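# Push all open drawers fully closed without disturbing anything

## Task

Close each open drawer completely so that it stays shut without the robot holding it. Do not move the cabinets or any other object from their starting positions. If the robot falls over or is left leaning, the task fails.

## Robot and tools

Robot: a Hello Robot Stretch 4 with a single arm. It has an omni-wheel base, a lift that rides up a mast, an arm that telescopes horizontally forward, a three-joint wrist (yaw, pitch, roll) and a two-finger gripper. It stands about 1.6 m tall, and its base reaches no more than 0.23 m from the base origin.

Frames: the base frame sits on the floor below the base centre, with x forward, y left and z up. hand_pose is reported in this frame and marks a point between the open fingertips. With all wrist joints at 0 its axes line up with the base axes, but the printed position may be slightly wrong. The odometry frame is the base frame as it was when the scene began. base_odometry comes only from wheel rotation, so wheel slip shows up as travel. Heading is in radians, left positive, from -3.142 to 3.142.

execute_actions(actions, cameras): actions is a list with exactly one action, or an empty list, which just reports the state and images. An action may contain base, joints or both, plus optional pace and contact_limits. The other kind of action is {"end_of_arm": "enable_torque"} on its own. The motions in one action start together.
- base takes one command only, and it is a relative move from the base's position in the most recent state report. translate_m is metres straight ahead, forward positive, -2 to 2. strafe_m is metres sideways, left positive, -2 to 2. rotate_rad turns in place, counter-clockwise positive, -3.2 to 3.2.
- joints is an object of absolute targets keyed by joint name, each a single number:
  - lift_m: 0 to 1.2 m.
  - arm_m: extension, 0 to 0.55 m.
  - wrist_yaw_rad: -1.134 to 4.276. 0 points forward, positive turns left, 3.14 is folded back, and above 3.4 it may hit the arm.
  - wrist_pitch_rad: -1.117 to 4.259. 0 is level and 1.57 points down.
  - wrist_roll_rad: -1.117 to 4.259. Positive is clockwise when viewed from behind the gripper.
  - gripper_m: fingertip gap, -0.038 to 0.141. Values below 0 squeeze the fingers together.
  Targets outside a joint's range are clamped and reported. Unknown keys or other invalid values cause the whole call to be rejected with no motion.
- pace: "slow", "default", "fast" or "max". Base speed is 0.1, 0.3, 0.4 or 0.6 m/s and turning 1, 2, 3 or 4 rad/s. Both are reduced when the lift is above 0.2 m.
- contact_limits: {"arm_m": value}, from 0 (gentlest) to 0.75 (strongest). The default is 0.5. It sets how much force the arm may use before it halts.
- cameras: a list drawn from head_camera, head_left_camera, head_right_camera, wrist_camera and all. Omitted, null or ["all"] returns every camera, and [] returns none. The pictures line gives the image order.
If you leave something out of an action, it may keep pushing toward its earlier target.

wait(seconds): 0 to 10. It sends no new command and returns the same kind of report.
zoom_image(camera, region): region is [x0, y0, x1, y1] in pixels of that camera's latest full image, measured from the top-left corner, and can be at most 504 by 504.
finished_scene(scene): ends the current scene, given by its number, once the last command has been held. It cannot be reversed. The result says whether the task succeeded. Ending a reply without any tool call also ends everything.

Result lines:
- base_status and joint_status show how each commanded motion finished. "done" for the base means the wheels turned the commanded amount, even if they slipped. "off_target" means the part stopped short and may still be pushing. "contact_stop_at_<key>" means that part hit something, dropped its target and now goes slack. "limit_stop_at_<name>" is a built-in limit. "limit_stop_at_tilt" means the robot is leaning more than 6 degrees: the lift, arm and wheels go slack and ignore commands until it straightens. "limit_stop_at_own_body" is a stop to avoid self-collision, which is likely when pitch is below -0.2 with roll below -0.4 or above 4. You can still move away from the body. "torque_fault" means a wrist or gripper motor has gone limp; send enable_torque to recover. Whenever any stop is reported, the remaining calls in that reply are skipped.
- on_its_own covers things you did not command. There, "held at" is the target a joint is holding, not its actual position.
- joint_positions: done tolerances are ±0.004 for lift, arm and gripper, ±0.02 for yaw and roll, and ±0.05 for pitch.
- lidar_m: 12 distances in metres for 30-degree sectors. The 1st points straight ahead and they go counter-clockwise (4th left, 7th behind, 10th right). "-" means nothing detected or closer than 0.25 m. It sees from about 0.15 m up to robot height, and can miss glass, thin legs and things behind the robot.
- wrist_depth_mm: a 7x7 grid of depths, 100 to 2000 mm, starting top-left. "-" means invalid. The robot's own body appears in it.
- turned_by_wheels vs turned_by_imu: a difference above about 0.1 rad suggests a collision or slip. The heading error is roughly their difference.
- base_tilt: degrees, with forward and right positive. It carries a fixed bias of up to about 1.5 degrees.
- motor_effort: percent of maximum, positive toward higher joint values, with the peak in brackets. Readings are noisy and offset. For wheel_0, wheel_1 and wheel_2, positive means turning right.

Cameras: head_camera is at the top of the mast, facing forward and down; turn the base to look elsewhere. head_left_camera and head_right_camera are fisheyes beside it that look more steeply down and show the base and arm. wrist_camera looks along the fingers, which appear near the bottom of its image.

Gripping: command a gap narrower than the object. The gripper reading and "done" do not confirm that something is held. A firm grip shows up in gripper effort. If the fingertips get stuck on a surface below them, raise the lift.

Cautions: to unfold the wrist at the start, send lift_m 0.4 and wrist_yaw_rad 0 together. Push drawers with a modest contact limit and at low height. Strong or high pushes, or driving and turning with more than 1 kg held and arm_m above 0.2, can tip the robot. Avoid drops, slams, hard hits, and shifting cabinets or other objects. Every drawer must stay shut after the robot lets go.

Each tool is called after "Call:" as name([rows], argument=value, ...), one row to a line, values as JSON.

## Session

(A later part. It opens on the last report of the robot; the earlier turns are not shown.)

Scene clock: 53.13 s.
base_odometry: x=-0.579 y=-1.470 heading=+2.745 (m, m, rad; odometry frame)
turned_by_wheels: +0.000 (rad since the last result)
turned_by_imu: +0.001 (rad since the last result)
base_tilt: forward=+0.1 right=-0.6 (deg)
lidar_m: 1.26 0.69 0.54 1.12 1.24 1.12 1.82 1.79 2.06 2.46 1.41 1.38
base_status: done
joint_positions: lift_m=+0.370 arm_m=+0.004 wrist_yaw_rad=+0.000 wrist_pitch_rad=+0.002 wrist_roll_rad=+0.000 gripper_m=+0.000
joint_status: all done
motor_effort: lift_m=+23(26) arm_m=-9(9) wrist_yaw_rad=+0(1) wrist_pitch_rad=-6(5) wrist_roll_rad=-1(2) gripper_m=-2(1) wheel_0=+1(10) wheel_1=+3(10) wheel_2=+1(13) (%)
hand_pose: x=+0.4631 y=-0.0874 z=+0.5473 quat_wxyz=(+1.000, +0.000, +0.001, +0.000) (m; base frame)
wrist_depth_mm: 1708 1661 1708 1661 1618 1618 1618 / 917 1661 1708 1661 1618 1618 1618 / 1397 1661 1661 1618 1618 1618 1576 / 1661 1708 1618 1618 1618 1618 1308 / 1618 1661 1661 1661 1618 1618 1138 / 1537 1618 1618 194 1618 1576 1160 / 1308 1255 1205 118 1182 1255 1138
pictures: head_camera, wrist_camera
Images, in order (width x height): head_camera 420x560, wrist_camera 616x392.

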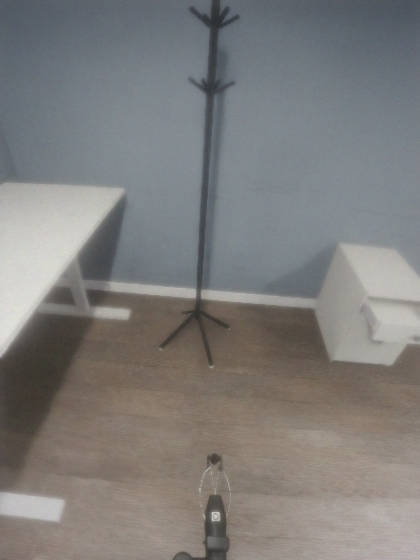

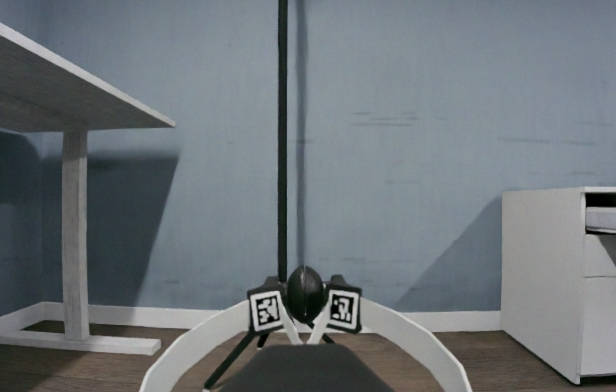

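The cabinet's front-left edge is about 0.97 m to the right of my hand, so its middle is about 1.18 m right. The lift height already matches the drawer face. I'll strafe right.

Call:
execute_actions([
  {"base": {"strafe_m": -1.18}, "pace": "fast"},
], cameras=["head_camera", "wrist_camera"])

Scene clock: 57.73 s.
base_odometry: x=-0.122 y=-0.381 heading=+2.745 (m, m, rad; odometry frame)
turned_by_wheels: +0.000 (rad since the last result)
turned_by_imu: -0.001 (rad since the last result)
base_tilt: forward=+0.0 right=-0.6 (deg)
lidar_m: 0.95 1.69 1.73 1.69 2.05 1.95 1.43 1.50 2.27 1.29 1.46 1.78
base_status: done
joint_positions: lift_m=+0.370 arm_m=+0.004 wrist_yaw_rad=+0.000 wrist_pitch_rad=+0.002 wrist_roll_rad=+0.000 gripper_m=+0.000
joint_status: not commanded
motor_effort: lift_m=+23(23) arm_m=-9(9) wrist_yaw_rad=+1(2) wrist_pitch_rad=-6(7) wrist_roll_rad=-1(1) gripper_m=-5(6) wheel_0=-1(11) wheel_1=+1(18) wheel_2=-1(2) (%)
hand_pose: x=+0.4631 y=-0.0874 z=+0.5473 quat_wxyz=(+1.000, +0.000, +0.001, +0.000) (m; base frame)
wrist_depth_mm: 1618 1618 1618 1576 1576 1537 1537 / 1618 1618 1618 1618 1537 1537 1537 / 1618 1576 1576 1576 1537 1537 1499 / 1618 1576 788 768 1537 1537 1537 / 1618 1576 976 976 1537 1537 1499 / 1618 1618 960 194 1499 1537 1499 / 1281 1255 976 118 1205 1255 1308
pictures: head_camera, wrist_camera
Images, in order (width x height): head_camera 420x560, wrist_camera 616x392.

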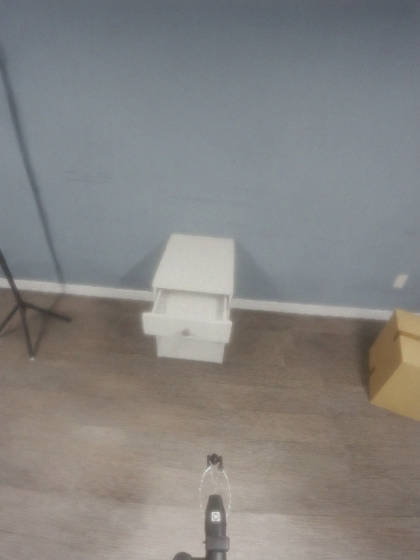

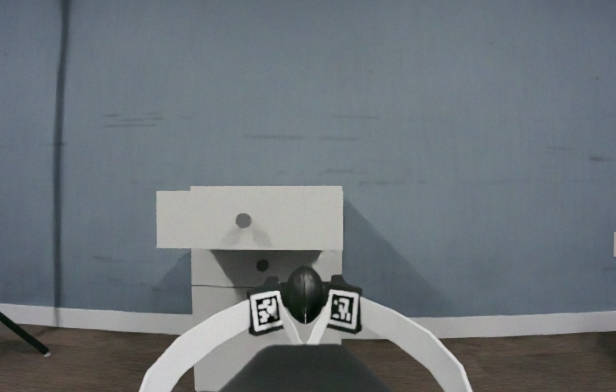

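I overshot a little: the drawer's middle is about 0.14 m to the left of my hand. This cabinet is small and could get twisted by an off-centre push, so I'll correct most of the offset. I'm leaving about 5 cm so the fingertips land beside the knob rather than on it.

Call:
execute_actions([
  {"base": {"strafe_m": 0.09}, "pace": "fast"},
], cameras=["wrist_camera"])

Scene clock: 59.93 s.
base_odometry: x=-0.157 y=-0.464 heading=+2.745 (m, m, rad; odometry frame)
turned_by_wheels: +0.000 (rad since the last result)
turned_by_imu: +0.001 (rad since the last result)
base_tilt: forward=+0.1 right=-0.6 (deg)
lidar_m: 0.97 1.58 1.66 1.61 1.98 1.96 1.44 1.50 2.35 1.37 1.50 1.83
base_status: done
joint_positions: lift_m=+0.370 arm_m=+0.004 wrist_yaw_rad=+0.000 wrist_pitch_rad=+0.002 wrist_roll_rad=+0.000 gripper_m=+0.000
joint_status: not commanded
motor_effort: lift_m=+23(23) arm_m=-10(9) wrist_yaw_rad=+0(1) wrist_pitch_rad=-6(6) wrist_roll_rad=-1(1) gripper_m=-3(4) wheel_0=+1(10) wheel_1=+1(16) wheel_2=-1(3) (%)
hand_pose: x=+0.4631 y=-0.0874 z=+0.5473 quat_wxyz=(+1.000, +0.000, +0.001, +0.000) (m; base frame)
wrist_depth_mm: 1618 1618 1618 1576 1537 1576 1499 / 1618 1618 1576 1576 1576 1537 1537 / 1618 1618 1618 1576 1576 1537 1537 / 1661 1576 1576 778 1537 1537 1537 / 1576 1576 976 960 1537 1537 1499 / 1618 1576 991 195 1537 1537 1499 / 1281 1255 976 118 960 1255 1308
pictures: wrist_camera
Images, in order (width x height): wrist_camera 616x392.

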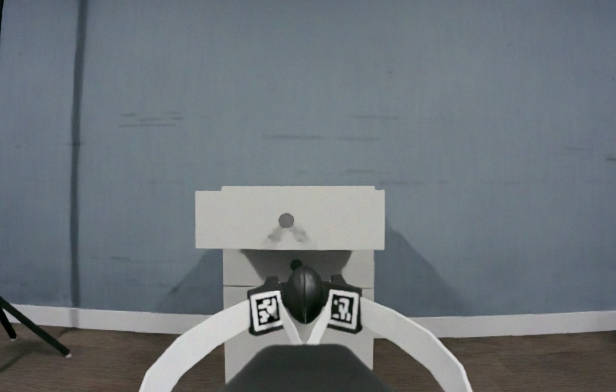

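The hand is now about 4 cm from the drawer's middle. The face is 0.778 m from the camera, so the fingertips are about 0.54 m away. I'll drive up until they're nearly touching.

Call:
execute_actions([
  {"base": {"translate_m": 0.5}, "pace": "fast"},
], cameras=["head_camera", "wrist_camera"])

Scene clock: 62.70 s.
base_odometry: x=-0.618 y=-0.271 heading=+2.745 (m, m, rad; odometry frame)
turned_by_wheels: +0.001 (rad since the last result)
turned_by_imu: +0.001 (rad since the last result)
base_tilt: forward=+0.1 right=-0.6 (deg)
lidar_m: 0.48 1.32 1.27 1.55 2.22 2.49 1.93 2.05 1.53 1.44 1.27 0.49
base_status: done
joint_positions: lift_m=+0.370 arm_m=+0.004 wrist_yaw_rad=+0.000 wrist_pitch_rad=+0.002 wrist_roll_rad=+0.000 gripper_m=+0.000
joint_status: not commanded
motor_effort: lift_m=+23(23) arm_m=-9(9) wrist_yaw_rad=+1(0) wrist_pitch_rad=-6(6) wrist_roll_rad=-1(0) gripper_m=-6(2) wheel_0=+1(9) wheel_1=+4(12) wheel_2=+2(11) (%)
hand_pose: x=+0.4631 y=-0.0874 z=+0.5473 quat_wxyz=(+1.000, +0.000, +0.001, +0.000) (m; base frame)
wrist_depth_mm: 1118 1118 1098 1078 1060 1078 1060 / 1118 1118 1098 1078 1078 1060 1042 / 1118 1118 1098 1078 1078 1078 1060 / 297 290 285 281 276 272 1042 / 296 290 285 279 276 271 1060 / 296 291 283 195 273 270 1042 / 1118 1078 488 118 473 1042 1060
pictures: head_camera, wrist_camera
Images, in order (width x height): head_camera 420x560, wrist_camera 616x392.

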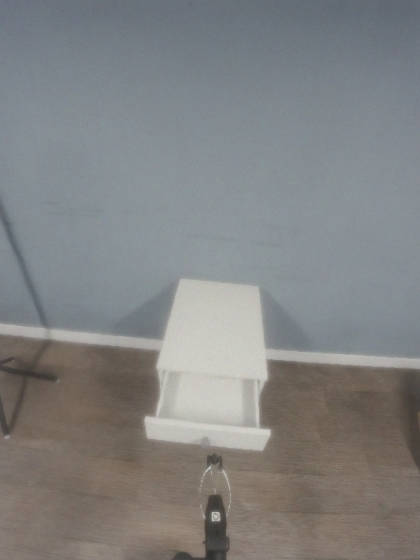

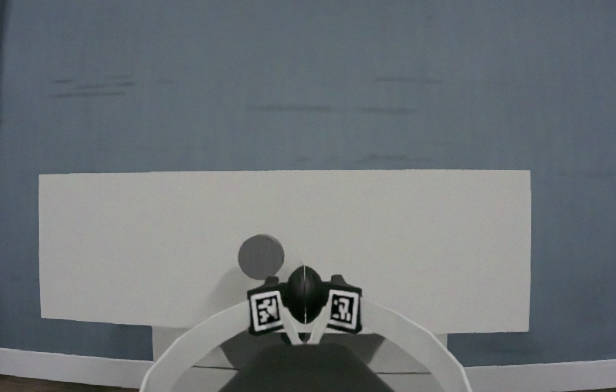

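The fingertips are about 4.6 cm from the face, and the drawer needs about 0.195 m to close. This cabinet is small and may have free space behind it, so a hard push could slide it back. I'll push slowly with an even lighter contact limit and a target just at the closed position.

Call:
execute_actions([
  {"joints": {"arm_m": 0.255}, "contact_limits": {"arm_m": 0.2}, "pace": "slow"},
], cameras=["head_camera", "wrist_camera"])

Scene clock: 66.93 s.
base_odometry: x=-0.618 y=-0.271 heading=+2.744 (m, m, rad; odometry frame)
turned_by_wheels: -0.001 (rad since the last result)
turned_by_imu: +0.000 (rad since the last result)
base_tilt: forward=+0.1 right=-0.6 (deg)
lidar_m: 0.68 1.34 1.24 1.54 2.25 2.46 1.93 2.07 1.52 1.40 1.27 0.71
base_status: not commanded
joint_positions: lift_m=+0.370 arm_m=+0.237 wrist_yaw_rad=-0.007 wrist_pitch_rad=+0.004 wrist_roll_rad=+0.000 gripper_m=+0.000
joint_status: arm_m contact_stop (moved +0.233 of +0.251)
on_its_own: arm_m is slack since a contact_stop (your +0.255 is given up); wrist_yaw_rad is at rest, and its effort (+22) is outside its rest range (-13 to +13)
motor_effort: lift_m=+23(23) arm_m=+0(23) wrist_yaw_rad=+22(28) wrist_pitch_rad=-10(18) wrist_roll_rad=-1(1) gripper_m=-4(2) wheel_0=+1(1) wheel_1=+4(4) wheel_2=-9(10) (%)
contact_limits: arm_m 0.2
hand_pose: x=+0.6957 y=-0.0896 z=+0.5469 quat_wxyz=(+1.000, +0.000, +0.002, -0.004) (m; base frame)
wrist_depth_mm: 878 866 854 854 854 842 842 / 878 866 866 854 854 842 842 / 878 866 282 285 283 276 831 / 270 266 262 258 254 251 249 / 268 265 262 256 255 251 249 / 268 265 260 193 253 251 248 / 267 264 259 123 253 250 248
pictures: head_camera, wrist_camera
Images, in order (width x height): head_camera 420x560, wrist_camera 616x392.

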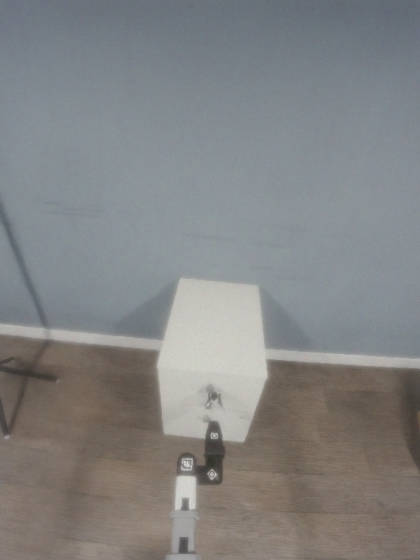

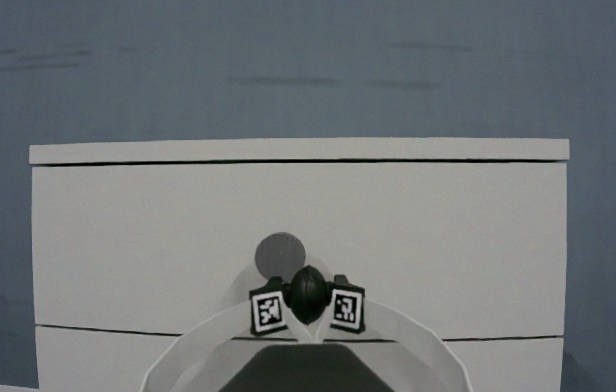

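The arm contact-stopped at about the predicted position. The depth rows run smoothly across the seam between the top and lower drawer faces, so the top drawer is flush. All three open drawers are shut. I'll retract the arm so the robot isn't touching anything, then take a last look.

Call:
execute_actions([
  {"joints": {"arm_m": 0.0}, "pace": "fast"},
], cameras=["head_camera", "wrist_camera"])

Scene clock: 69.43 s.
base_odometry: x=-0.618 y=-0.271 heading=+2.745 (m, m, rad; odometry frame)
turned_by_wheels: +0.000 (rad since the last result)
turned_by_imu: +0.001 (rad since the last result)
base_tilt: forward=+0.1 right=-0.6 (deg)
lidar_m: 0.66 1.33 1.25 1.55 2.25 2.48 1.94 2.03 1.53 1.43 1.26 0.69
base_status: not commanded
joint_positions: lift_m=+0.370 arm_m=+0.004 wrist_yaw_rad=+0.000 wrist_pitch_rad=+0.003 wrist_roll_rad=+0.000 gripper_m=+0.000
joint_status: all done
joint sent to its limit — the command would take arm_m past its lower limit, so that joint was sent only as far as its limit.
motor_effort: lift_m=+23(23) arm_m=-10(11) wrist_yaw_rad=+0(22) wrist_pitch_rad=-6(12) wrist_roll_rad=+0(0) gripper_m=-3(7) wheel_0=+1(1) wheel_1=+4(4) wheel_2=-3(9) (%)
hand_pose: x=+0.4631 y=-0.0875 z=+0.5473 quat_wxyz=(+1.000, +0.000, +0.001, +0.000) (m; base frame)
wrist_depth_mm: 1138 1118 1078 1078 1078 1078 1060 / 1118 1118 1078 1098 1078 1060 1060 / 1118 1118 1078 1078 1078 1060 1042 / 1118 1118 496 488 484 1060 1060 / 1118 1118 496 488 480 1060 1025 / 1118 1098 492 194 477 1060 1042 / 1098 1098 488 118 477 1042 1042
pictures: head_camera, wrist_camera
Images, in order (width x height): head_camera 420x560, wrist_camera 616x392.

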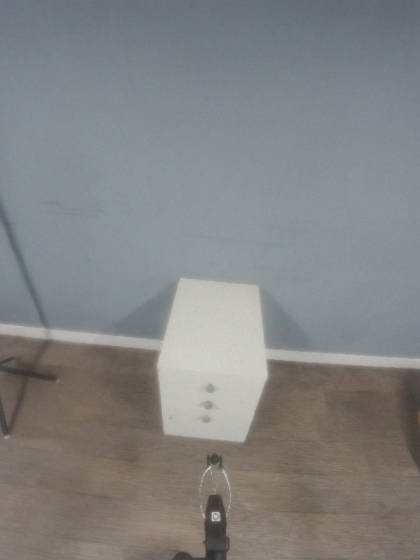

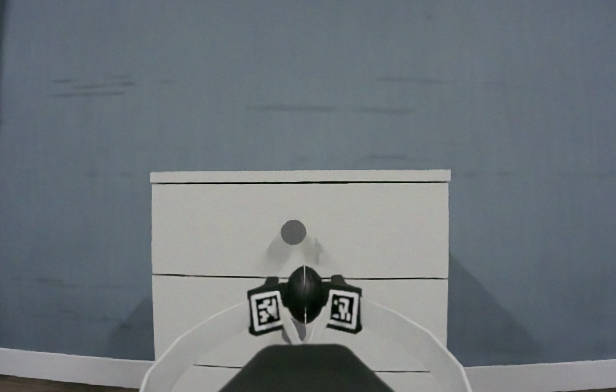

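The white cabinet's front is flush and still about 0.48 m from the camera, the same as before the push, so the cabinet didn't move. All three open drawers are shut and the robot is clear of everything. I'm ending scene 1.

Call:
finished_scene(scene=1)

The scene is finished: the task was done.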